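# Move the only filled canister into the yellow bay

## Task

Four canisters stand in the scene and just one holds contents. Move that one into the yellow taped bay so no part of it rests on or crosses the tape. Return the three empty ones to roughly their original spots. At the end all four must stand upright on their own: none may be tipped over or leaning, and none may be held in place by the robot.

## Robot and tools

ROBOT. A Hello Robot Stretch 4 with a single arm: an omni-wheel base, a lift that rides up a mast, a telescoping arm that reaches straight forward, a wrist with yaw, pitch and roll, and a two-finger gripper. It stands about 1.6 m tall; the base rim lies within 0.23 m of the base origin.

FRAMES. Base frame: origin on the floor beneath the base centre, x ahead, y to the left, z up. hand_pose is reported in this frame and marks the point centred between the fingers, 0.015 m back from the tips; with all wrist joints at 0 its axes line up with the base frame. The printed position may be a little off. Odometry frame is wherever the base frame was when the scene began. base_odometry is counted from wheel rotation, so slipping shows up as movement; heading is positive leftward, in -3.142 to 3.142.

execute_actions. Argument "actions" is a list holding exactly one action, or empty to just fetch state and pictures. Optional "cameras": list of head_camera, head_left_camera, head_right_camera, wrist_camera, or "all"; omitted or null means all, [] means none. An action contains "base", "joints", or both, plus optional "pace" and "contact_limits"; alternatively it is just {"end_of_arm": "enable_torque"}, which re-powers any wrist or gripper motor that shut itself off. All motions in one action begin at once and may finish at different times.
- base: one command only, each a relative offset from where the base last reported itself. translate_m: straight drive in metres, forward positive, -2 to 2. strafe_m: sideways slide in metres, left positive, -2 to 2. rotate_rad: turn in place in radians, counter-clockwise (left) positive, -3.2 to 3.2.
- joints: absolute targets keyed by name (not offsets). lift_m 0 to 1.2 (m); arm_m 0 to 0.55 (m, extension); wrist_yaw_rad -1.134 to 4.276 (0 ahead, positive left, 3.14 stowed back, above 3.4 the arm may block); wrist_pitch_rad -1.117 to 4.259 (0 level, 1.57 pointing down); wrist_roll_rad -1.117 to 4.259 (0 fingers level, positive turns the gripper clockwise viewed from behind); gripper_m 0 to 0.08 (finger gap in m). Out-of-range joint targets get clipped and reported; any other bad value or unknown key rejects the whole call with no motion.
- pace: "slow", "default", "fast", "max" (base up to 0.1/0.3/0.4/0.6 m/s and 1/2/3/4 rad/s; slower when the lift is above 0.2, down to 0.3 m/s and 1 rad/s at lift_m 1.2).
- contact_limits: {"arm_m": value}, 0 lightest to 0.75 hardest, default 0.5; how much force the arm may apply before halting.
A joint or base you leave out may still be driving toward an earlier target. Each action ends within 15 s. If a result reports a stop, the remaining motion calls in that same reply are skipped. A good first move to unfold the wrist: lift_m 0.4 with wrist_yaw_rad 0 together.

wait: {"seconds": 0 to 10}; commands nothing and returns state and images.
zoom_image: {"camera": name, "region": [x0, y0, x1, y1]} in pixels of that camera's most recent full image, top-left origin, no larger than 504 by 504.
read_manual: returns only licence text; useless for control.
finished_scene: {"scene": current scene number}; irreversible, closes the scene after the last command is held and reports success.

CAMERAS. head_camera (420x560) looks forward and downward from the mast top; turn the base to aim it. head_left_camera and head_right_camera are fisheyes (420x672) angled more steeply down, showing the base and arm. wrist_camera (616x392) looks along the fingers, tips near the image bottom.

RESULT LINES. base_status and joint_status tell how each motion ended: "done" (for the base this means the wheels turned the commanded amount even if slipping); "off_target" (stopped short, may keep pushing); "contact_stop_at_<key>" (hit something; that part goes slack, a slack lift may sag, slack wheels may roll); "limit_stop_at_<name>", including own_body (about to hit itself, often with pitch below -0.2 and roll below -0.4 or above 4) and tilt (leaning beyond 6 degrees: lift, arm, wheels go limp until level); "time_out"; "torque_fault" (wrist or gripper motor off and limp until enable_torque). on_its_own lists things you did not command; "held at" there is the held target, not the position. lidar_m: 12 horizontal distances from the base origin, 30-degree sectors starting straight ahead and going counter-clockwise (4th left, 7th behind, 10th right); "-" means nothing seen or closer than 0.25 m; it misses clear objects and thin legs. wrist_depth_mm: 7x7 grid of depths, 100 to 2000 mm, top-left first. turned_by_wheels versus turned_by_imu differing by over about 0.1 rad signals a collision or slip. base_tilt in degrees, forward and right positive. motor_effort is percent of maximum, bracket value is the peak; wheel positive means turning right.

GRIPPING. Command gripper_m smaller than the object to squeeze. A held object leaves gripper_m reading above the command, status "off_target", and gripper effort away from 0; "done" usually means empty. Effort staying over about 50 from 0 faults the gripper motor. A load in a level gripper shifts wrist_pitch effort, which can help tell the filled canister from empty ones (heavier). Over about 2.7 kg in a level gripper faults the wrist.

CAUTIONS. Do not drive or turn carrying over 1 kg with arm_m above 0.2, especially at fast paces; avoid steady hard pushes or pulls, particularly with the gripper high or a high contact limit. Avoid pressing the gripper into things during base or arm moves. Lower canisters gently and release them standing upright; drops, slams and knocking canisters over are penalised, and a tipped canister fails the task.

Each tool is called after ">>>" in YAML: its name, and indented under it one key for each argument.

## Session

I'll start by checking the robot's state and camera views.

>>> execute_actions:
  actions: []

Scene clock: 0.00 s.
base_odometry: x=+0.000 y=+0.000 heading=+0.000 (m, m, rad; odometry frame)
turned_by_wheels: +0.000 (rad since the last result)
turned_by_imu: +0.000 (rad since the last result)
base_tilt: forward=+1.3 right=+1.1 (deg)
lidar_m: 1.71 0.74 0.78 1.66 1.09 1.11 2.02 1.12 1.66 1.63 0.82 1.74
base_status: not commanded
joint_positions: lift_m=+0.167 arm_m=+0.000 wrist_yaw_rad=+3.151 wrist_pitch_rad=+0.017 wrist_roll_rad=+0.016 gripper_m=+0.040
joint_status: not commanded
motor_effort: lift_m=+21 arm_m=-1 wrist_yaw_rad=+0 wrist_pitch_rad=-8 wrist_roll_rad=+0 gripper_m=+0 wheel_0=+0 wheel_1=-1 wheel_2=-1 (%)
hand_pose: x=-0.0424 y=+0.0853 z=+0.3418 quat_wxyz=(-0.005, -0.008, +0.008, +1.000) (m; base frame)
wrist_depth_mm: - 138 - - - - - / - 117 150 - - - 1983 / - 121 160 - - - - / 141 141 286 - - - 1042 / 231 - - - - - 976 / 640 1281 147 1229 149 1182 991 / 227 - - 946 - - 866
pictures: head_camera, head_left_camera, head_right_camera, wrist_camera
Images, in order (width x height): head_camera 420x560, head_left_camera 420x672, head_right_camera 420x672, wrist_camera 616x392.

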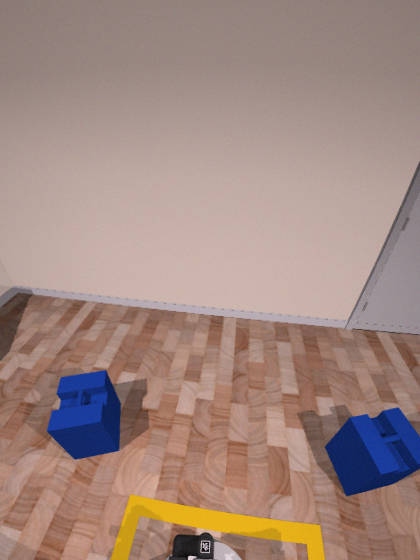

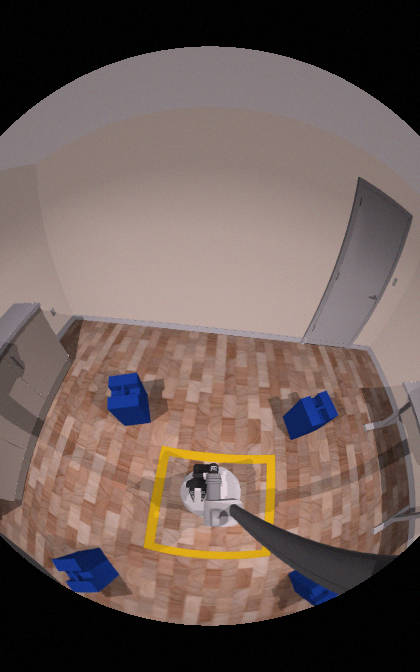

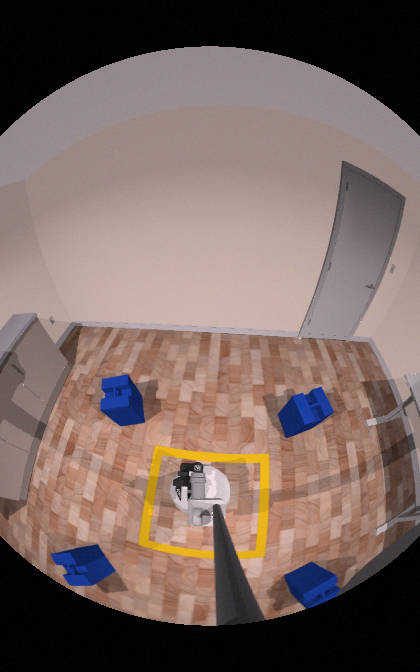

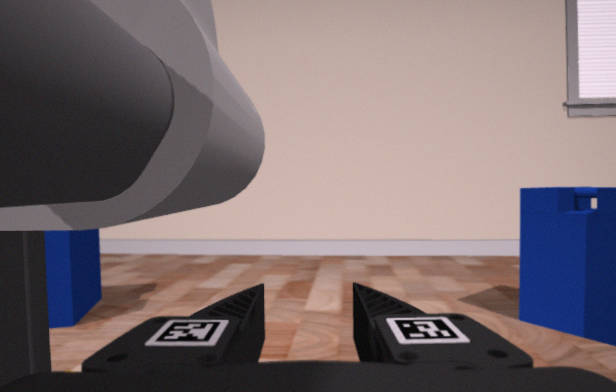

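>>> zoom_image:
  camera: "head_camera"
  region: [0, 340, 420, 560]

Region (0, 340, 420, 560) of head_camera's 420x560 image, scaled by 1.200, with more detail than that image has; it fills the top 264 rows of this view, and the rest is white.

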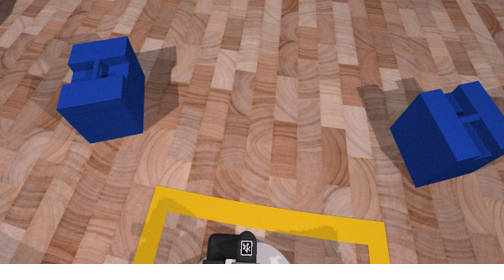

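>>> zoom_image:
  camera: "head_camera"
  region: [30, 360, 150, 470]

>>> zoom_image:
  camera: "wrist_camera"
  region: [440, 150, 616, 392]

Region (30, 360, 150, 470) of head_camera's 420x560 image, scaled by 4.200, with more detail than that image has; it fills the top 462 rows of this view, and the rest is white.

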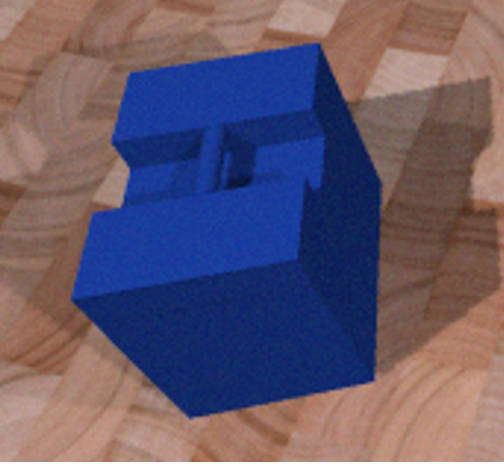

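Region (440, 150, 616, 392) of wrist_camera's 616x392 image, scaled by 2.083; it fills the left 367 columns of this view, and the rest is white.

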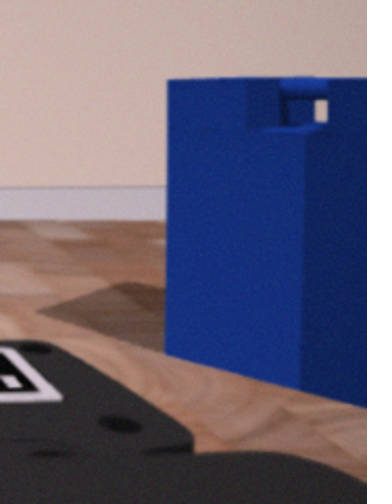

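>>> execute_actions:
  actions:
    - {"base": {"rotate_rad": 0.787}, "joints": {"lift_m": 0.5, "wrist_yaw_rad": 1.57, "wrist_roll_rad": 2.13, "gripper_m": 0.08}}
  cameras: ["head_camera", "wrist_camera"]

Scene clock: 122.40 s.
base_odometry: x=+0.000 y=+0.000 heading=+0.787 (m, m, rad; odometry frame)
turned_by_wheels: +0.787 (rad since the last result)
turned_by_imu: +0.799 (rad since the last result)
base_tilt: forward=+1.4 right=+1.1 (deg)
lidar_m: 0.75 1.67 1.66 1.10 2.01 1.32 1.10 1.64 0.81 0.83 1.71 1.73
base_status: done
joint_positions: lift_m=+0.500 arm_m=+0.000 wrist_yaw_rad=+1.570 wrist_pitch_rad=+0.017 wrist_roll_rad=+2.130 gripper_m=+0.080
joint_status: all done
motor_effort: lift_m=+24(25) arm_m=-1(1) wrist_yaw_rad=+0(8) wrist_pitch_rad=-9(8) wrist_roll_rad=+0(4) gripper_m=+1(1) wheel_0=-2(8) wheel_1=-1(8) wheel_2=-1(10) (%)
hand_pose: x=+0.2586 y=+0.2126 z=+0.6744 quat_wxyz=(+0.348, +0.616, +0.621, +0.337) (m; base frame)
wrist_depth_mm: 1756 1336 1430 1576 1537 1025 798 / 1983 - 1576 - 1921 1182 891 / - - - - - 1229 991 / - - - - - 1078 1078 / - - - - - 1118 1255 / - - - - - 1983 1537 / - - - - - - -
pictures: head_camera, wrist_camera
Images, in order (width x height): head_camera 420x560, wrist_camera 616x392.

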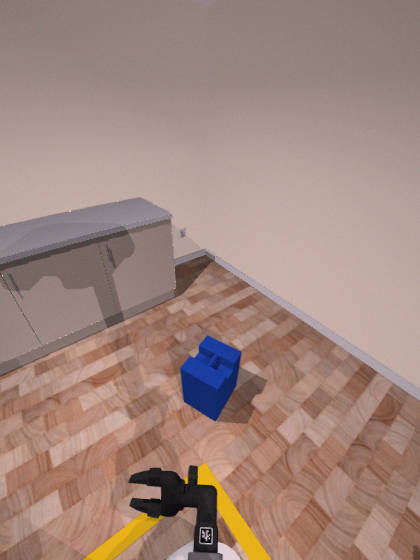

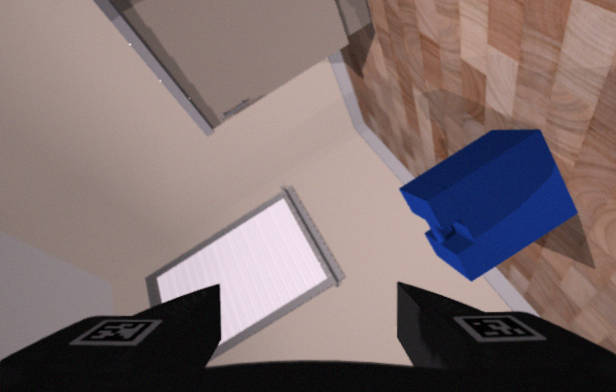

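>>> execute_actions:
  actions:
    - {"base": {"translate_m": 0.47}, "joints": {"arm_m": 0.25, "wrist_pitch_rad": 1.57}}
  cameras: ["head_camera", "head_left_camera", "wrist_camera"]

Scene clock: 135.37 s.
base_odometry: x=+0.332 y=+0.333 heading=+0.787 (m, m, rad; odometry frame)
turned_by_wheels: +0.000 (rad since the last result)
turned_by_imu: +0.000 (rad since the last result)
base_tilt: forward=+1.4 right=+1.2 (deg)
lidar_m: 0.29 0.38 1.32 1.30 1.16 2.33 1.57 2.00 1.03 1.54 1.40 0.44
base_status: done
joint_positions: lift_m=+0.500 arm_m=+0.249 wrist_yaw_rad=+1.570 wrist_pitch_rad=+1.570 wrist_roll_rad=+2.130 gripper_m=+0.080
joint_status: all done
motor_effort: lift_m=+23(24) arm_m=+6(5) wrist_yaw_rad=+0(1) wrist_pitch_rad=+1(7) wrist_roll_rad=+0(0) gripper_m=+0(1) wheel_0=+2(8) wheel_1=+1(6) wheel_2=+1(8) (%)
hand_pose: x=+0.5073 y=+0.0002 z=+0.4654 quat_wxyz=(+0.679, +0.196, +0.680, -0.195) (m; base frame)
wrist_depth_mm: 621 615 609 609 603 603 609 / 621 615 229 228 227 226 603 / 627 627 230 229 228 227 615 / 627 627 230 229 229 228 615 / 634 627 298 236 297 296 627 / 634 627 300 300 240 298 621 / - - 257 270 238 - -
pictures: head_camera, head_left_camera, wrist_camera
Images, in order (width x height): head_camera 420x560, head_left_camera 420x672, wrist_camera 616x392.

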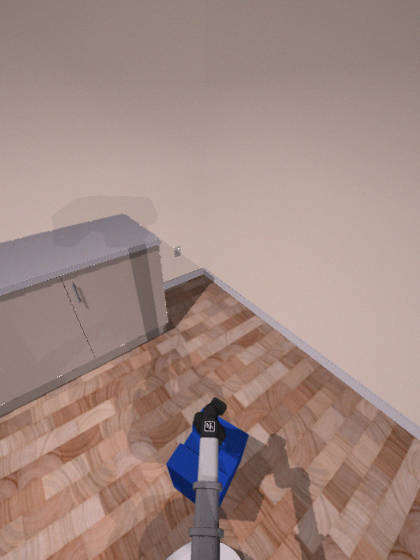

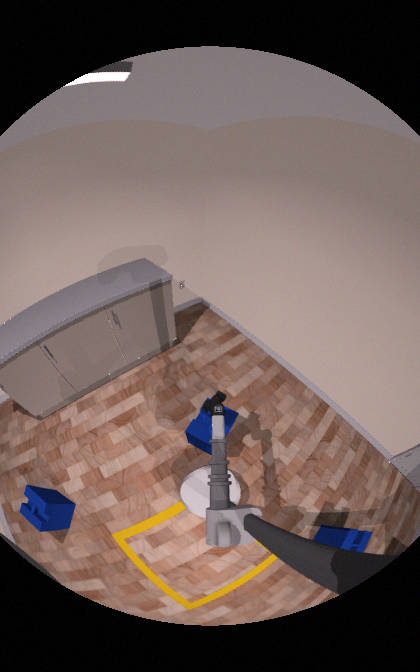

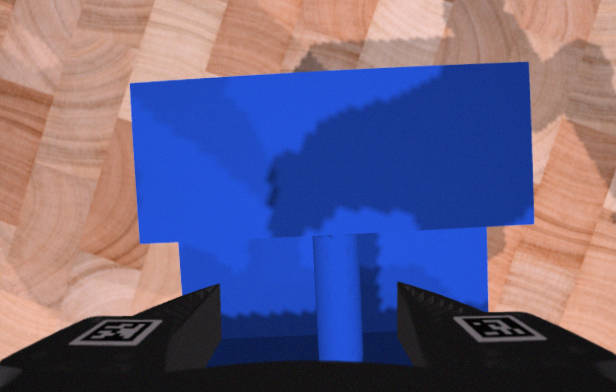

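>>> execute_actions:
  actions:
    - {"joints": {"arm_m": 0.21, "lift_m": 0.395}}
  cameras: ["head_camera", "wrist_camera"]

Scene clock: 218.13 s.
base_odometry: x=+0.332 y=+0.333 heading=+0.787 (m, m, rad; odometry frame)
turned_by_wheels: +0.000 (rad since the last result)
turned_by_imu: -0.001 (rad since the last result)
base_tilt: forward=+1.4 right=+1.2 (deg)
lidar_m: 0.28 0.37 1.31 1.30 1.15 2.33 1.55 2.00 1.05 1.56 1.40 0.44
base_status: not commanded
joint_positions: lift_m=+0.395 arm_m=+0.211 wrist_yaw_rad=+1.570 wrist_pitch_rad=+1.570 wrist_roll_rad=+2.130 gripper_m=+0.080
joint_status: all done
motor_effort: lift_m=+18(22) arm_m=-6(5) wrist_yaw_rad=+1(1) wrist_pitch_rad=+1(1) wrist_roll_rad=+1(0) gripper_m=+4(1) wheel_0=+2(2) wheel_1=+1(1) wheel_2=+1(1) (%)
hand_pose: x=+0.4693 y=+0.0002 z=+0.3608 quat_wxyz=(+0.679, +0.196, +0.680, -0.195) (m; base frame)
wrist_depth_mm: 124 123 123 123 122 122 - / 124 124 124 123 123 123 122 / 125 125 124 124 124 123 123 / 126 191 191 126 190 189 508 / 525 192 193 128 191 190 512 / 525 194 193 128 193 191 512 / - - 189 129 180 - -
pictures: head_camera, wrist_camera
Images, in order (width x height): head_camera 420x560, wrist_camera 616x392.

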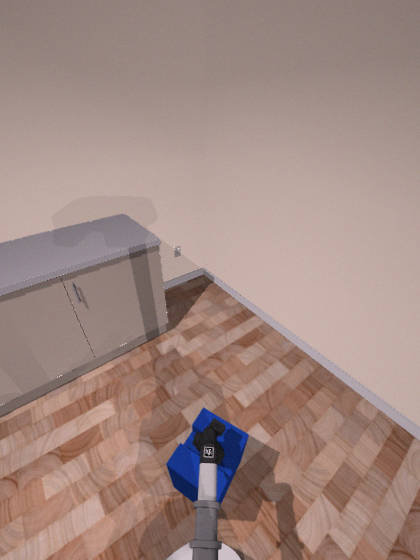

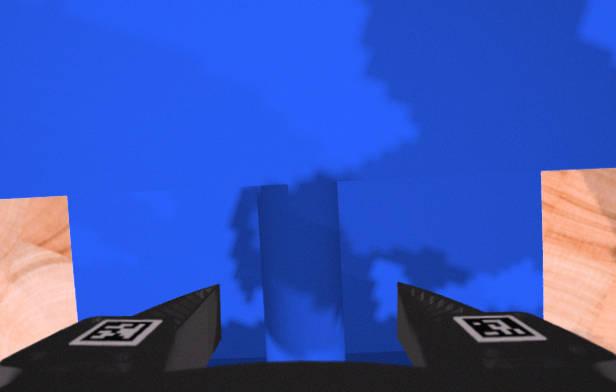

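>>> execute_actions:
  actions:
    - {"joints": {"gripper_m": 0.01}}
  cameras: ["wrist_camera"]

Scene clock: 227.33 s.
base_odometry: x=+0.332 y=+0.333 heading=+0.787 (m, m, rad; odometry frame)
turned_by_wheels: +0.000 (rad since the last result)
turned_by_imu: -0.001 (rad since the last result)
base_tilt: forward=+1.3 right=+1.2 (deg)
lidar_m: 0.30 0.38 1.31 1.30 1.16 2.31 1.56 2.01 1.04 1.58 1.41 0.43
base_status: not commanded
joint_positions: lift_m=+0.395 arm_m=+0.211 wrist_yaw_rad=+1.571 wrist_pitch_rad=+1.569 wrist_roll_rad=+2.130 gripper_m=+0.028
joint_status: gripper_m off_target (ended at +0.028, target +0.010)
on_its_own: gripper_m is held at +0.023, not at your +0.010, by its contact guard: the fingers met something
motor_effort: lift_m=+19(18) arm_m=-5(6) wrist_yaw_rad=-1(2) wrist_pitch_rad=+3(3) wrist_roll_rad=+0(0) gripper_m=-38(42) wheel_0=+2(2) wheel_1=+1(1) wheel_2=+1(1) (%)
hand_pose: x=+0.4693 y=+0.0004 z=+0.3607 quat_wxyz=(+0.679, +0.196, +0.680, -0.194) (m; base frame)
wrist_depth_mm: 124 124 123 122 122 122 - / 125 124 124 123 123 122 122 / 125 125 124 124 123 123 123 / 160 192 191 126 190 190 508 / 521 193 193 127 191 190 508 / 525 195 141 129 148 191 517 / 525 - - 130 - - 353
pictures: wrist_camera
Images, in order (width x height): wrist_camera 616x392.

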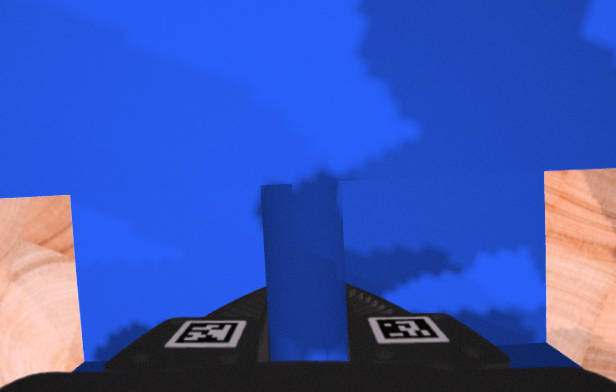

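>>> execute_actions:
  actions:
    - {"joints": {"lift_m": 0.435}, "pace": "slow"}
  cameras: ["head_camera"]

Scene clock: 232.27 s.
base_odometry: x=+0.332 y=+0.333 heading=+0.787 (m, m, rad; odometry frame)
turned_by_wheels: +0.000 (rad since the last result)
turned_by_imu: -0.001 (rad since the last result)
base_tilt: forward=+1.4 right=+1.2 (deg)
lidar_m: 0.27 0.37 1.31 1.31 1.16 2.33 1.57 2.00 1.05 1.56 1.41 0.44
base_status: not commanded
joint_positions: lift_m=+0.434 arm_m=+0.211 wrist_yaw_rad=+1.570 wrist_pitch_rad=+1.570 wrist_roll_rad=+2.130 gripper_m=+0.028
joint_status: all done
on_its_own: gripper_m is held at +0.023, not at your +0.010, by its contact guard: the fingers met something
motor_effort: lift_m=+27(28) arm_m=-5(5) wrist_yaw_rad=+0(1) wrist_pitch_rad=+0(3) wrist_roll_rad=+0(0) gripper_m=-36(37) wheel_0=+2(2) wheel_1=+1(1) wheel_2=+1(1) (%)
hand_pose: x=+0.4693 y=+0.0001 z=+0.4000 quat_wxyz=(+0.680, +0.196, +0.680, -0.195) (m; base frame)
wrist_depth_mm: 126 126 126 125 125 124 - / 127 126 126 125 125 125 125 / 127 127 126 126 126 125 125 / 373 193 193 127 191 190 549 / 564 194 193 129 193 192 549 / 564 194 141 130 148 192 554 / 564 - - 130 - - 554
pictures: head_camera
Images, in order (width x height): head_camera 420x560.

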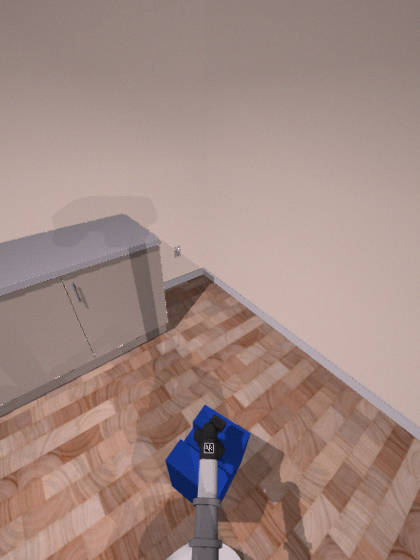

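>>> execute_actions:
  actions:
    - {"joints": {"lift_m": 0.396}}
  cameras: []

Scene clock: 241.43 s.
base_odometry: x=+0.332 y=+0.333 heading=+0.787 (m, m, rad; odometry frame)
turned_by_wheels: +0.000 (rad since the last result)
turned_by_imu: -0.002 (rad since the last result)
base_tilt: forward=+1.4 right=+1.1 (deg)
lidar_m: 0.27 0.39 1.31 1.31 1.16 2.32 1.56 2.01 1.05 1.56 1.42 0.44
base_status: not commanded
joint_positions: lift_m=+0.396 arm_m=+0.211 wrist_yaw_rad=+1.570 wrist_pitch_rad=+1.570 wrist_roll_rad=+2.130 gripper_m=+0.028
joint_status: all done
on_its_own: gripper_m is held at +0.023, not at your +0.010, by its contact guard: the fingers met something
motor_effort: lift_m=+19(26) arm_m=-5(5) wrist_yaw_rad=+0(1) wrist_pitch_rad=+0(1) wrist_roll_rad=+0(0) gripper_m=-36(37) wheel_0=+2(2) wheel_1=+1(1) wheel_2=+1(1) (%)
hand_pose: x=+0.4692 y=+0.0001 z=+0.3617 quat_wxyz=(+0.680, +0.196, +0.680, -0.195) (m; base frame)
wrist_depth_mm: 124 123 123 123 122 122 - / 124 124 124 124 123 123 122 / 125 125 124 124 124 123 123 / 355 193 192 126 191 190 508 / 521 193 193 128 192 191 508 / 525 195 141 129 148 192 517 / 530 - - 130 - - 517
pictures: none
No camera images: the call's "cameras" was empty. Leave "cameras" out to get every camera's image.

>>> execute_actions:
  actions:
    - {"joints": {"gripper_m": 0.08}}
  cameras: []

Scene clock: 247.17 s.
base_odometry: x=+0.332 y=+0.333 heading=+0.787 (m, m, rad; odometry frame)
turned_by_wheels: +0.000 (rad since the last result)
turned_by_imu: -0.001 (rad since the last result)
base_tilt: forward=+1.3 right=+1.2 (deg)
lidar_m: 0.30 0.37 1.33 1.31 1.16 2.31 1.57 2.00 1.05 1.56 1.41 0.46
base_status: not commanded
joint_positions: lift_m=+0.396 arm_m=+0.211 wrist_yaw_rad=+1.570 wrist_pitch_rad=+1.570 wrist_roll_rad=+2.130 gripper_m=+0.080
joint_status: all done
motor_effort: lift_m=+19(19) arm_m=-5(5) wrist_yaw_rad=-1(0) wrist_pitch_rad=+0(1) wrist_roll_rad=+0(0) gripper_m=+2(38) wheel_0=+2(2) wheel_1=+1(1) wheel_2=+1(1) (%)
hand_pose: x=+0.4692 y=+0.0001 z=+0.3617 quat_wxyz=(+0.680, +0.196, +0.680, -0.195) (m; base frame)
wrist_depth_mm: 125 124 124 124 123 123 - / 126 125 125 124 124 123 123 / 126 126 125 125 125 124 124 / 357 193 192 126 191 190 512 / 525 195 193 129 193 191 508 / 525 195 193 130 194 192 517 / - - 186 131 183 - -
pictures: none
No camera images: the call's "cameras" was empty. Leave "cameras" out to get every camera's image.

>>> execute_actions:
  actions:
    - {"joints": {"lift_m": 0.5}}
  cameras: []

Scene clock: 274.63 s.
base_odometry: x=+0.332 y=+0.333 heading=+0.787 (m, m, rad; odometry frame)
turned_by_wheels: +0.000 (rad since the last result)
turned_by_imu: -0.001 (rad since the last result)
base_tilt: forward=+1.4 right=+1.2 (deg)
lidar_m: 0.29 0.38 1.31 1.29 1.16 2.34 1.57 2.01 1.05 1.56 1.41 0.44
base_status: not commanded
joint_positions: lift_m=+0.500 arm_m=+0.211 wrist_yaw_rad=+1.570 wrist_pitch_rad=+1.570 wrist_roll_rad=+2.130 gripper_m=+0.080
joint_status: all done
motor_effort: lift_m=+24(24) arm_m=-5(5) wrist_yaw_rad=+0(0) wrist_pitch_rad=+0(0) wrist_roll_rad=+0(0) gripper_m=+2(1) wheel_0=+2(2) wheel_1=+1(1) wheel_2=+1(1) (%)
hand_pose: x=+0.4692 y=+0.0001 z=+0.4653 quat_wxyz=(+0.680, +0.196, +0.680, -0.195) (m; base frame)
wrist_depth_mm: 621 615 228 227 226 225 603 / 621 229 228 228 227 226 609 / 627 230 229 229 228 228 609 / 627 627 297 234 294 615 615 / 627 627 300 242 297 621 621 / 640 301 234 238 243 286 621 / - - 235 235 233 - -
pictures: none
No camera images: the call's "cameras" was empty. Leave "cameras" out to get every camera's image.

>>> execute_actions:
  actions:
    - {"base": {"rotate_rad": -2.17}}
  cameras: ["head_camera", "head_left_camera"]

Scene clock: 281.40 s.
base_odometry: x=+0.332 y=+0.333 heading=-1.383 (m, m, rad; odometry frame)
turned_by_wheels: -2.170 (rad since the last result)
turned_by_imu: -2.208 (rad since the last result)
base_tilt: forward=+1.3 right=+1.2 (deg)
lidar_m: 1.02 1.60 1.39 1.42 0.29 0.35 1.31 1.56 1.18 2.33 1.56 1.98
base_status: done
joint_positions: lift_m=+0.500 arm_m=+0.211 wrist_yaw_rad=+1.570 wrist_pitch_rad=+1.570 wrist_roll_rad=+2.130 gripper_m=+0.080
joint_status: not commanded
motor_effort: lift_m=+22(24) arm_m=-5(5) wrist_yaw_rad=+1(0) wrist_pitch_rad=+0(0) wrist_roll_rad=+0(0) gripper_m=+2(1) wheel_0=+2(9) wheel_1=+1(7) wheel_2=+2(14) (%)
hand_pose: x=+0.4692 y=+0.0001 z=+0.4655 quat_wxyz=(+0.680, +0.196, +0.680, -0.195) (m; base frame)
wrist_depth_mm: 615 609 615 609 615 603 603 / 621 615 615 615 609 603 603 / 627 621 621 615 615 615 609 / 621 621 621 615 621 621 615 / 634 634 627 627 627 627 615 / 640 627 627 634 627 621 621 / - - 627 634 609 - -
pictures: head_camera, head_left_camera
Images, in order (width x height): head_camera 420x560, head_left_camera 420x672.

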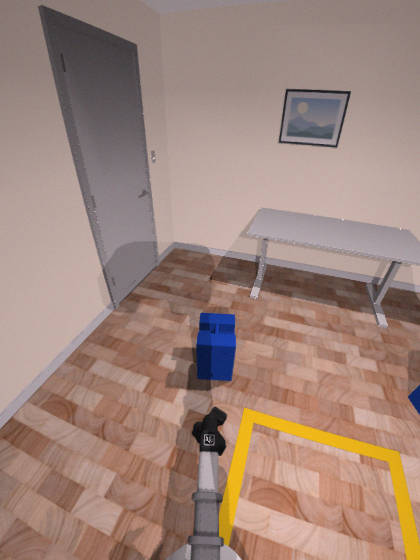

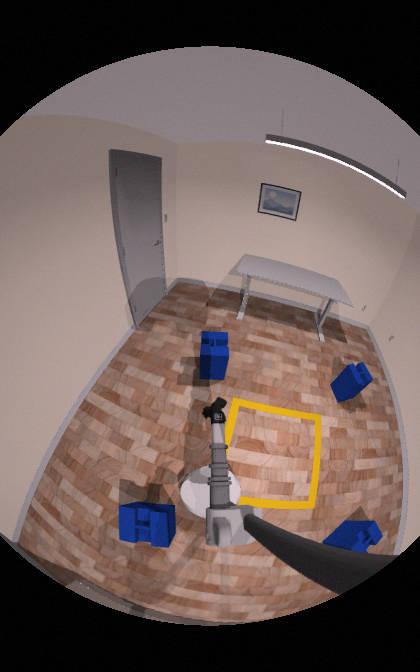

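>>> zoom_image:
  camera: "head_camera"
  region: [160, 300, 280, 400]

Region (160, 300, 280, 400) of head_camera's 420x560 image, scaled by 4.200, with more detail than that image has.

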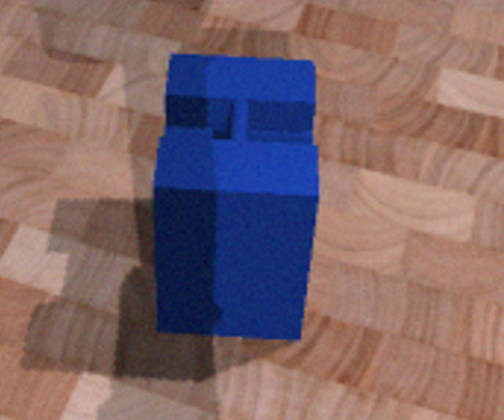

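>>> execute_actions:
  actions:
    - {"base": {"translate_m": 0.75}, "joints": {"arm_m": 0.223, "wrist_yaw_rad": 1.056, "wrist_roll_rad": 1.056}}
  cameras: ["head_camera", "wrist_camera"]

Scene clock: 308.23 s.
base_odometry: x=+0.472 y=-0.404 heading=-1.382 (m, m, rad; odometry frame)
turned_by_wheels: +0.000 (rad since the last result)
turned_by_imu: +0.001 (rad since the last result)
base_tilt: forward=+1.4 right=+1.1 (deg)
lidar_m: 0.29 0.30 1.18 1.20 1.42 0.91 1.03 1.74 2.55 1.39 1.45 0.31
base_status: done
joint_positions: lift_m=+0.500 arm_m=+0.222 wrist_yaw_rad=+1.056 wrist_pitch_rad=+1.570 wrist_roll_rad=+1.056 gripper_m=+0.080
joint_status: all done
motor_effort: lift_m=+22(22) arm_m=+6(8) wrist_yaw_rad=+0(6) wrist_pitch_rad=+0(0) wrist_roll_rad=-2(6) gripper_m=+3(2) wheel_0=+4(7) wheel_1=+2(6) wheel_2=-1(10) (%)
hand_pose: x=+0.4691 y=-0.0429 z=+0.4655 quat_wxyz=(+0.707, +0.000, +0.707, +0.000) (m; base frame)
wrist_depth_mm: 621 621 615 615 609 609 603 / 627 232 231 229 229 609 609 / 627 233 231 231 229 228 609 / 627 233 233 230 230 229 615 / 634 627 298 236 297 621 615 / 634 301 300 298 298 615 621 / - - 249 270 255 - -
pictures: head_camera, wrist_camera
Images, in order (width x height): head_camera 420x560, wrist_camera 616x392.

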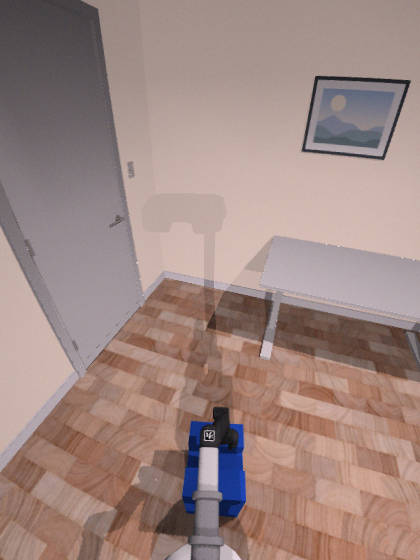

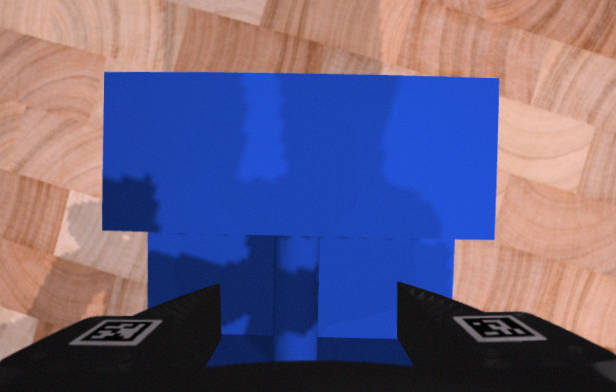

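>>> execute_actions:
  actions:
    - {"joints": {"arm_m": 0.183, "wrist_yaw_rad": 1.159, "wrist_roll_rad": 1.159, "lift_m": 0.395}}
  cameras: ["wrist_camera"]

Scene clock: 319.13 s.
base_odometry: x=+0.472 y=-0.404 heading=-1.382 (m, m, rad; odometry frame)
turned_by_wheels: +0.000 (rad since the last result)
turned_by_imu: -0.001 (rad since the last result)
base_tilt: forward=+1.3 right=+1.1 (deg)
lidar_m: 0.30 0.31 1.20 1.20 1.44 0.91 1.03 1.74 2.54 1.39 1.43 0.29
base_status: not commanded
joint_positions: lift_m=+0.395 arm_m=+0.184 wrist_yaw_rad=+1.159 wrist_pitch_rad=+1.570 wrist_roll_rad=+1.159 gripper_m=+0.080
joint_status: all done
motor_effort: lift_m=+18(23) arm_m=-6(4) wrist_yaw_rad=+2(6) wrist_pitch_rad=-1(0) wrist_roll_rad=+0(3) gripper_m=+2(1) wheel_0=+4(3) wheel_1=+2(2) wheel_2=-1(1) (%)
hand_pose: x=+0.4351 y=-0.0349 z=+0.3608 quat_wxyz=(+0.707, +0.000, +0.707, +0.000) (m; base frame)
wrist_depth_mm: 126 125 125 124 123 123 - / 126 126 125 125 124 124 123 / 127 126 126 125 125 124 124 / 525 193 193 127 191 190 508 / 525 193 193 128 191 191 517 / 525 195 193 128 193 191 512 / - - 178 129 182 - -
pictures: wrist_camera
Images, in order (width x height): wrist_camera 616x392.

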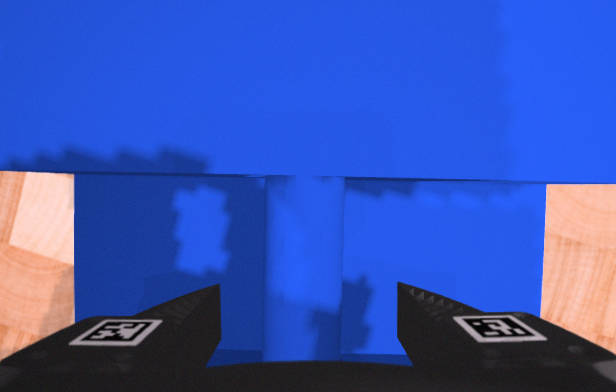

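>>> execute_actions:
  actions:
    - {"joints": {"gripper_m": 0.01}}
  cameras: []

Scene clock: 323.53 s.
base_odometry: x=+0.472 y=-0.404 heading=-1.382 (m, m, rad; odometry frame)
turned_by_wheels: +0.000 (rad since the last result)
turned_by_imu: -0.001 (rad since the last result)
base_tilt: forward=+1.3 right=+1.2 (deg)
lidar_m: 0.28 0.31 1.19 1.20 1.43 0.91 1.03 1.71 2.55 1.40 1.45 0.31
base_status: not commanded
joint_positions: lift_m=+0.395 arm_m=+0.184 wrist_yaw_rad=+1.159 wrist_pitch_rad=+1.566 wrist_roll_rad=+1.161 gripper_m=+0.028
joint_status: gripper_m off_target (ended at +0.028, target +0.010)
on_its_own: gripper_m is held at +0.023, not at your +0.010, by its contact guard: the fingers met something
motor_effort: lift_m=+18(18) arm_m=-5(6) wrist_yaw_rad=+0(2) wrist_pitch_rad=+10(11) wrist_roll_rad=-6(7) gripper_m=-37(42) wheel_0=+3(3) wheel_1=+2(2) wheel_2=-1(1) (%)
hand_pose: x=+0.4353 y=-0.0341 z=+0.3608 quat_wxyz=(+0.708, +0.002, +0.706, +0.001) (m; base frame)
wrist_depth_mm: 126 126 125 124 123 122 - / 127 126 125 125 124 123 123 / 127 127 126 125 124 124 123 / 525 194 193 127 191 190 189 / 530 195 194 128 191 190 508 / 535 196 141 129 148 191 508 / 530 - - 130 - - 517
pictures: none
No camera images: the call's "cameras" was empty. Leave "cameras" out to get every camera's image.

>>> execute_actions:
  actions:
    - {"joints": {"lift_m": 0.435}, "pace": "slow"}
  cameras: ["head_camera"]

Scene clock: 327.77 s.
base_odometry: x=+0.472 y=-0.404 heading=-1.382 (m, m, rad; odometry frame)
turned_by_wheels: +0.000 (rad since the last result)
turned_by_imu: -0.001 (rad since the last result)
base_tilt: forward=+1.3 right=+1.2 (deg)
lidar_m: 0.29 0.31 1.20 1.19 1.42 0.92 1.03 1.73 2.54 1.40 1.43 0.31
base_status: not commanded
joint_positions: lift_m=+0.435 arm_m=+0.184 wrist_yaw_rad=+1.159 wrist_pitch_rad=+1.570 wrist_roll_rad=+1.159 gripper_m=+0.024
joint_status: all done
on_its_own: gripper_m is held at +0.023, not at your +0.010, by its contact guard: the fingers met something
motor_effort: lift_m=+24(33) arm_m=-5(5) wrist_yaw_rad=+0(1) wrist_pitch_rad=+0(20) wrist_roll_rad=-2(6) gripper_m=-2(37) wheel_0=+3(4) wheel_1=+2(2) wheel_2=+1(1) (%)
hand_pose: x=+0.4350 y=-0.0348 z=+0.4003 quat_wxyz=(+0.707, +0.000, +0.707, +0.000) (m; base frame)
wrist_depth_mm: 166 165 164 163 163 162 162 / 167 166 165 165 164 163 162 / 167 166 166 165 164 163 163 / 564 234 232 167 231 230 549 / 569 235 235 171 231 231 549 / 564 236 150 167 146 232 554 / 574 186 - 168 - 196 554
pictures: head_camera
Images, in order (width x height): head_camera 420x560.

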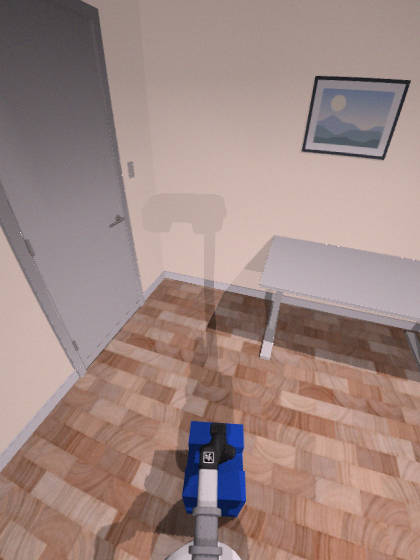

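>>> execute_actions:
  actions:
    - {"base": {"strafe_m": 0.40}, "joints": {"lift_m": 0.5, "arm_m": 0.127, "wrist_yaw_rad": 1.57, "wrist_roll_rad": 0.0, "gripper_m": 0.08}}
  cameras: ["head_camera", "head_right_camera"]

Scene clock: 450.43 s.
base_odometry: x=+0.865 y=-0.329 heading=-1.382 (m, m, rad; odometry frame)
turned_by_wheels: +0.000 (rad since the last result)
turned_by_imu: +0.000 (rad since the last result)
base_tilt: forward=+1.4 right=+1.2 (deg)
lidar_m: 1.54 0.94 0.81 0.82 0.99 1.77 0.87 1.99 2.04 1.79 0.44 0.43
base_status: done
joint_positions: lift_m=+0.500 arm_m=+0.128 wrist_yaw_rad=+1.570 wrist_pitch_rad=+1.570 wrist_roll_rad=+0.000 gripper_m=+0.080
joint_status: all done
motor_effort: lift_m=+22(25) arm_m=-6(4) wrist_yaw_rad=+1(5) wrist_pitch_rad=+0(0) wrist_roll_rad=-1(5) gripper_m=+3(4) wheel_0=-2(10) wheel_1=-1(9) wheel_2=+0(1) (%)
hand_pose: x=+0.3863 y=+0.0001 z=+0.4654 quat_wxyz=(+0.501, -0.499, +0.500, +0.500) (m; base frame)
wrist_depth_mm: 621 621 627 615 615 615 615 / 439 615 621 615 621 615 615 / 407 484 627 627 621 615 615 / 407 421 621 621 615 615 621 / 410 410 627 627 627 621 615 / 410 410 580 627 621 615 615 / - - 627 634 627 - -
pictures: head_camera, head_right_camera
Images, in order (width x height): head_camera 420x560, head_right_camera 420x672.

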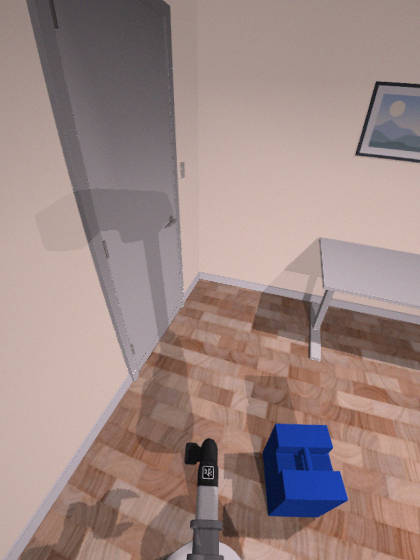

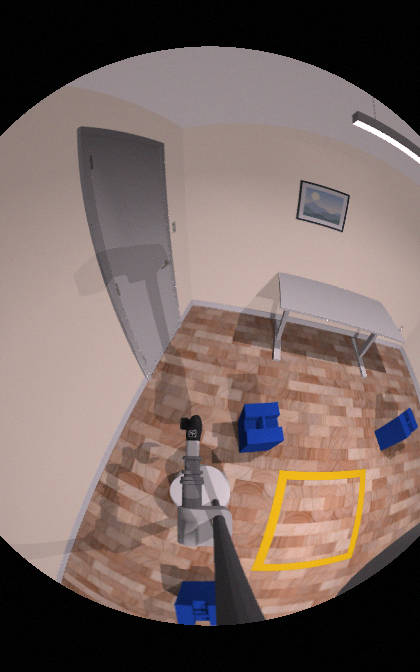

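>>> execute_actions:
  actions:
    - {"base": {"translate_m": 0.435}}
  cameras: ["head_right_camera"]

Scene clock: 457.87 s.
base_odometry: x=+0.947 y=-0.756 heading=-1.382 (m, m, rad; odometry frame)
turned_by_wheels: +0.000 (rad since the last result)
turned_by_imu: +0.000 (rad since the last result)
base_tilt: forward=+1.3 right=+1.1 (deg)
lidar_m: 1.22 0.77 0.68 0.69 0.83 1.52 1.31 2.33 0.31 0.29 0.31 1.07
base_status: done
joint_positions: lift_m=+0.500 arm_m=+0.128 wrist_yaw_rad=+1.570 wrist_pitch_rad=+1.570 wrist_roll_rad=+0.000 gripper_m=+0.080
joint_status: not commanded
motor_effort: lift_m=+22(22) arm_m=-5(6) wrist_yaw_rad=+1(1) wrist_pitch_rad=-1(1) wrist_roll_rad=-2(2) gripper_m=+1(2) wheel_0=+4(7) wheel_1=+1(5) wheel_2=+1(6) (%)
hand_pose: x=+0.3863 y=+0.0001 z=+0.4654 quat_wxyz=(+0.501, -0.499, +0.500, +0.500) (m; base frame)
wrist_depth_mm: 621 621 615 621 615 615 615 / 439 627 621 621 627 615 615 / 407 480 621 621 621 621 615 / 407 421 627 621 627 615 615 / 407 410 621 621 621 621 621 / 413 407 580 627 621 615 621 / - - 627 621 627 - -
pictures: head_right_camera
Images, in order (width x height): head_right_camera 420x672.

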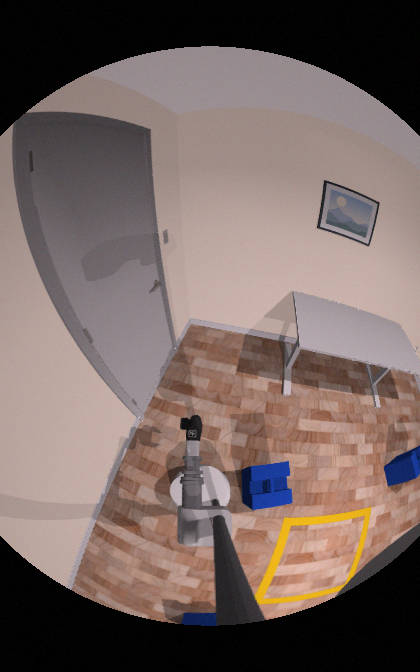

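>>> execute_actions:
  actions:
    - {"base": {"rotate_rad": -1.571}}
  cameras: ["head_camera", "wrist_camera"]

Scene clock: 463.77 s.
base_odometry: x=+0.947 y=-0.756 heading=-2.952 (m, m, rad; odometry frame)
turned_by_wheels: -1.571 (rad since the last result)
turned_by_imu: -1.599 (rad since the last result)
base_tilt: forward=+1.4 right=+1.1 (deg)
lidar_m: 0.29 0.32 1.05 1.24 0.77 0.68 0.69 0.82 1.52 1.30 2.32 0.32
base_status: done
joint_positions: lift_m=+0.500 arm_m=+0.128 wrist_yaw_rad=+1.570 wrist_pitch_rad=+1.570 wrist_roll_rad=+0.000 gripper_m=+0.080
joint_status: not commanded
motor_effort: lift_m=+22(22) arm_m=-6(5) wrist_yaw_rad=+1(1) wrist_pitch_rad=-1(2) wrist_roll_rad=-1(2) gripper_m=+2(2) wheel_0=+3(8) wheel_1=+1(7) wheel_2=+3(8) (%)
hand_pose: x=+0.3863 y=+0.0000 z=+0.4654 quat_wxyz=(+0.500, -0.500, +0.500, +0.500) (m; base frame)
wrist_depth_mm: 621 627 231 231 230 615 615 / 433 621 232 232 230 230 229 / 407 480 232 232 231 231 230 / 407 418 300 298 233 297 621 / 410 410 298 298 247 297 615 / 410 407 234 279 233 286 615 / - - 234 233 233 - -
pictures: head_camera, wrist_camera
Images, in order (width x height): head_camera 420x560, wrist_camera 616x392.

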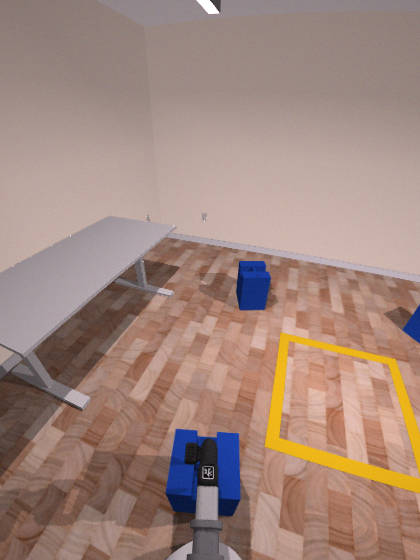

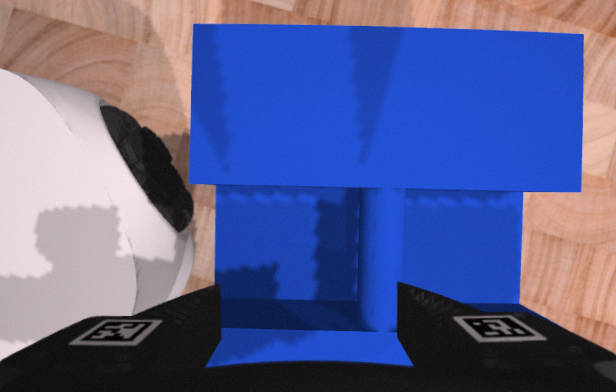

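>>> execute_actions:
  actions:
    - {"base": {"translate_m": 0.09}, "pace": "slow"}
  cameras: ["wrist_camera"]

Scene clock: 493.10 s.
base_odometry: x=+0.859 y=-0.773 heading=-2.952 (m, m, rad; odometry frame)
turned_by_wheels: +0.000 (rad since the last result)
turned_by_imu: -0.001 (rad since the last result)
base_tilt: forward=+1.3 right=+1.2 (deg)
lidar_m: 0.25 0.25 1.01 1.46 0.85 0.78 0.77 0.93 1.70 1.30 2.26 0.25
base_status: done
joint_positions: lift_m=+0.500 arm_m=+0.128 wrist_yaw_rad=+1.570 wrist_pitch_rad=+1.570 wrist_roll_rad=+0.000 gripper_m=+0.080
joint_status: not commanded
motor_effort: lift_m=+22(22) arm_m=-6(6) wrist_yaw_rad=+1(1) wrist_pitch_rad=+0(1) wrist_roll_rad=-2(1) gripper_m=+1(5) wheel_0=+3(7) wheel_1=+2(7) wheel_2=-2(7) (%)
hand_pose: x=+0.3863 y=+0.0000 z=+0.4654 quat_wxyz=(+0.500, -0.500, +0.500, +0.500) (m; base frame)
wrist_depth_mm: 627 621 615 621 621 615 609 / 320 232 232 231 231 621 615 / 320 232 232 232 231 615 615 / 410 300 234 297 298 621 615 / 404 300 300 298 298 621 615 / 407 274 235 286 264 621 621 / - - 234 233 233 - -
pictures: wrist_camera
Images, in order (width x height): wrist_camera 616x392.

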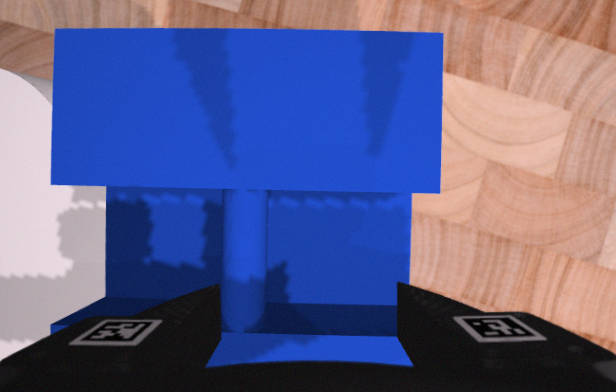

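>>> execute_actions:
  actions:
    - {"base": {"translate_m": 0.50}}
  cameras: ["head_camera", "wrist_camera"]

Scene clock: 508.90 s.
base_odometry: x=+0.368 y=-0.867 heading=-2.952 (m, m, rad; odometry frame)
turned_by_wheels: +0.000 (rad since the last result)
turned_by_imu: +0.000 (rad since the last result)
base_tilt: forward=+1.3 right=+1.2 (deg)
lidar_m: 0.25 0.25 0.77 0.81 1.41 1.25 1.26 1.49 1.37 2.52 2.02 0.26
base_status: done
joint_positions: lift_m=+0.500 arm_m=+0.128 wrist_yaw_rad=+1.570 wrist_pitch_rad=+1.570 wrist_roll_rad=+0.000 gripper_m=+0.080
joint_status: not commanded
motor_effort: lift_m=+22(22) arm_m=-5(6) wrist_yaw_rad=+1(1) wrist_pitch_rad=-1(1) wrist_roll_rad=-1(2) gripper_m=+3(1) wheel_0=+6(16) wheel_1=+5(9) wheel_2=-5(20) (%)
hand_pose: x=+0.3863 y=+0.0000 z=+0.4654 quat_wxyz=(+0.500, -0.500, +0.500, +0.500) (m; base frame)
wrist_depth_mm: 621 621 621 615 615 609 609 / 319 232 231 231 230 621 609 / 320 233 232 232 231 627 615 / 407 300 233 232 232 621 615 / 407 300 242 298 298 615 621 / 407 278 234 298 281 621 621 / - - 233 234 233 - -
pictures: head_camera, wrist_camera
Images, in order (width x height): head_camera 420x560, wrist_camera 616x392.

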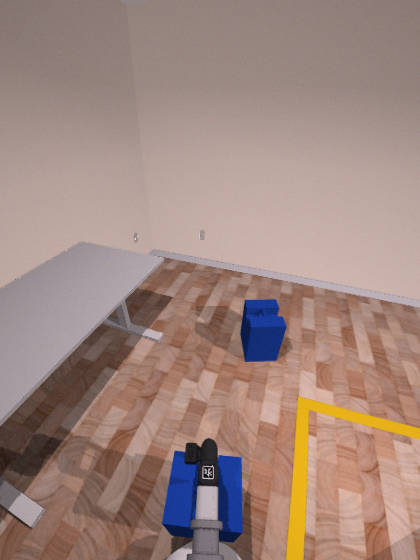

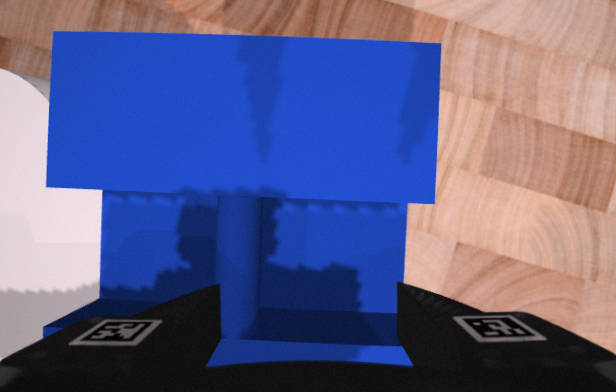

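>>> execute_actions:
  actions:
    - {"base": {"rotate_rad": -1.613}, "joints": {"wrist_roll_rad": 1.57}}
  cameras: ["head_left_camera"]

Scene clock: 559.77 s.
base_odometry: x=+0.368 y=-0.867 heading=+1.718 (m, m, rad; odometry frame)
turned_by_wheels: -1.613 (rad since the last result)
turned_by_imu: -1.642 (rad since the last result)
base_tilt: forward=+1.3 right=+1.1 (deg)
lidar_m: 1.46 2.00 0.25 0.25 0.25 0.78 0.80 1.45 1.26 1.26 1.47 1.39
base_status: done
joint_positions: lift_m=+0.500 arm_m=+0.128 wrist_yaw_rad=+1.570 wrist_pitch_rad=+1.570 wrist_roll_rad=+1.570 gripper_m=+0.080
joint_status: all done
motor_effort: lift_m=+22(22) arm_m=-5(6) wrist_yaw_rad=+1(2) wrist_pitch_rad=-1(1) wrist_roll_rad=+1(6) gripper_m=+2(2) wheel_0=+2(16) wheel_1=+0(11) wheel_2=-1(11) (%)
hand_pose: x=+0.3863 y=+0.0000 z=+0.4654 quat_wxyz=(+0.707, +0.000, +0.707, +0.000) (m; base frame)
wrist_depth_mm: 621 621 615 615 609 609 603 / 627 627 621 621 609 609 609 / 627 627 621 615 615 615 615 / 627 621 621 621 615 615 615 / 634 634 634 621 621 615 615 / 634 640 634 621 627 621 621 / - - 609 569 569 - -
pictures: head_left_camera
Images, in order (width x height): head_left_camera 420x672.

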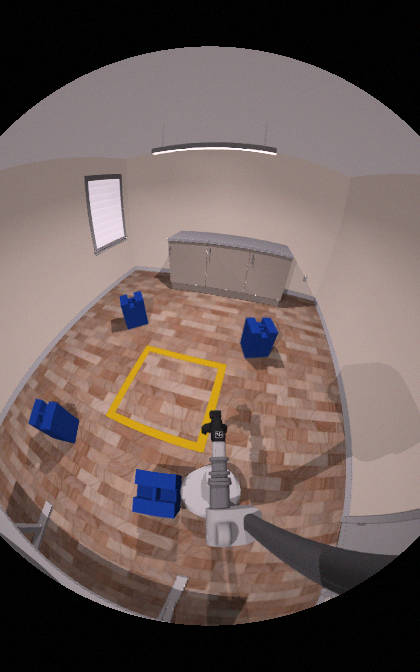

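>>> zoom_image:
  camera: "head_left_camera"
  region: [0, 440, 300, 672]

Region (0, 440, 300, 672) of head_left_camera's 420x672 image, scaled by 1.680, with more detail than that image has; it fills the top 390 rows of this view, and the rest is white.

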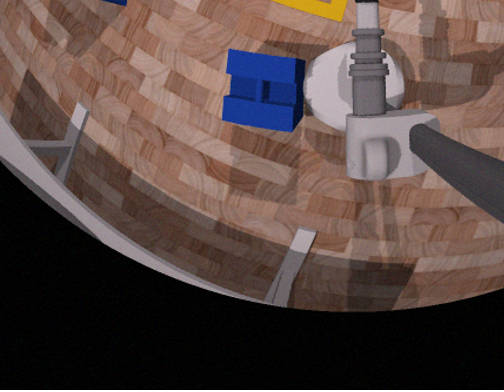

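>>> execute_actions:
  actions:
    - {"base": {"translate_m": -0.44}}
  cameras: ["head_left_camera"]

Scene clock: 601.50 s.
base_odometry: x=+0.433 y=-1.302 heading=+1.718 (m, m, rad; odometry frame)
turned_by_wheels: +0.000 (rad since the last result)
turned_by_imu: -0.003 (rad since the last result)
base_tilt: forward=+1.4 right=+1.1 (deg)
lidar_m: 1.80 0.35 0.40 0.76 0.45 0.36 0.37 1.33 1.12 1.13 1.33 1.84
base_status: done
joint_positions: lift_m=+0.500 arm_m=+0.128 wrist_yaw_rad=+1.570 wrist_pitch_rad=+1.570 wrist_roll_rad=+1.570 gripper_m=+0.080
joint_status: not commanded
motor_effort: lift_m=+22(22) arm_m=-5(5) wrist_yaw_rad=+2(2) wrist_pitch_rad=-1(1) wrist_roll_rad=+1(1) gripper_m=+2(3) wheel_0=-3(7) wheel_1=-2(7) wheel_2=+0(7) (%)
hand_pose: x=+0.3863 y=+0.0000 z=+0.4654 quat_wxyz=(+0.707, +0.000, +0.707, +0.000) (m; base frame)
wrist_depth_mm: 621 621 609 615 609 603 603 / 300 615 615 615 615 609 609 / 303 442 621 621 615 609 615 / 306 442 621 621 615 621 609 / 307 442 627 621 627 621 621 / 293 362 609 627 627 621 615 / - - 615 569 580 - -
pictures: head_left_camera
Images, in order (width x height): head_left_camera 420x672.

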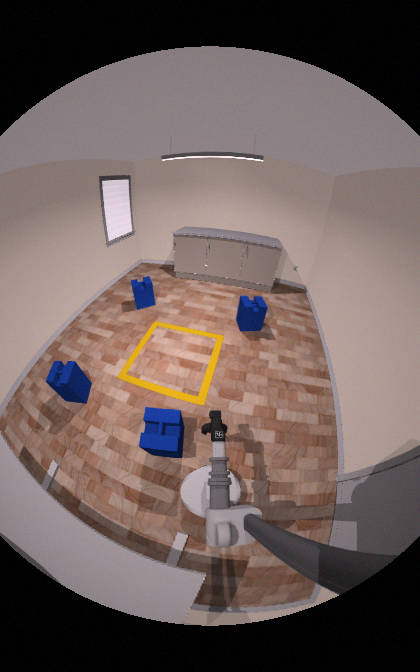

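>>> execute_actions:
  actions:
    - {"base": {"strafe_m": 0.339}}
  cameras: ["head_camera", "wrist_camera"]

Scene clock: 614.53 s.
base_odometry: x=+0.097 y=-1.352 heading=+1.718 (m, m, rad; odometry frame)
turned_by_wheels: +0.000 (rad since the last result)
turned_by_imu: +0.000 (rad since the last result)
base_tilt: forward=+1.3 right=+1.1 (deg)
lidar_m: 0.25 0.27 1.08 0.61 0.33 0.29 0.29 0.36 1.45 1.46 1.72 0.29
base_status: done
joint_positions: lift_m=+0.500 arm_m=+0.128 wrist_yaw_rad=+1.570 wrist_pitch_rad=+1.570 wrist_roll_rad=+1.570 gripper_m=+0.080
joint_status: not commanded
motor_effort: lift_m=+22(22) arm_m=-5(5) wrist_yaw_rad=+1(1) wrist_pitch_rad=-1(1) wrist_roll_rad=+1(1) gripper_m=+3(2) wheel_0=+0(10) wheel_1=+1(8) wheel_2=+1(0) (%)
hand_pose: x=+0.3863 y=+0.0000 z=+0.4655 quat_wxyz=(+0.707, +0.000, +0.707, +0.000) (m; base frame)
wrist_depth_mm: 627 230 228 228 226 225 603 / 627 231 229 229 228 227 609 / 627 232 231 229 229 228 609 / 634 627 298 237 296 615 615 / 634 627 300 238 297 621 615 / 640 235 235 234 233 231 621 / - - 236 234 233 - -
pictures: head_camera, wrist_camera
Images, in order (width x height): head_camera 420x560, wrist_camera 616x392.

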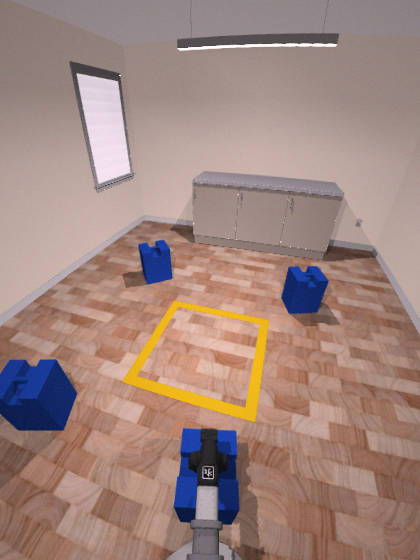

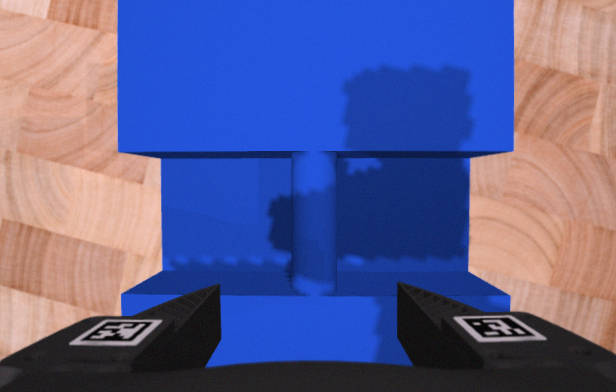

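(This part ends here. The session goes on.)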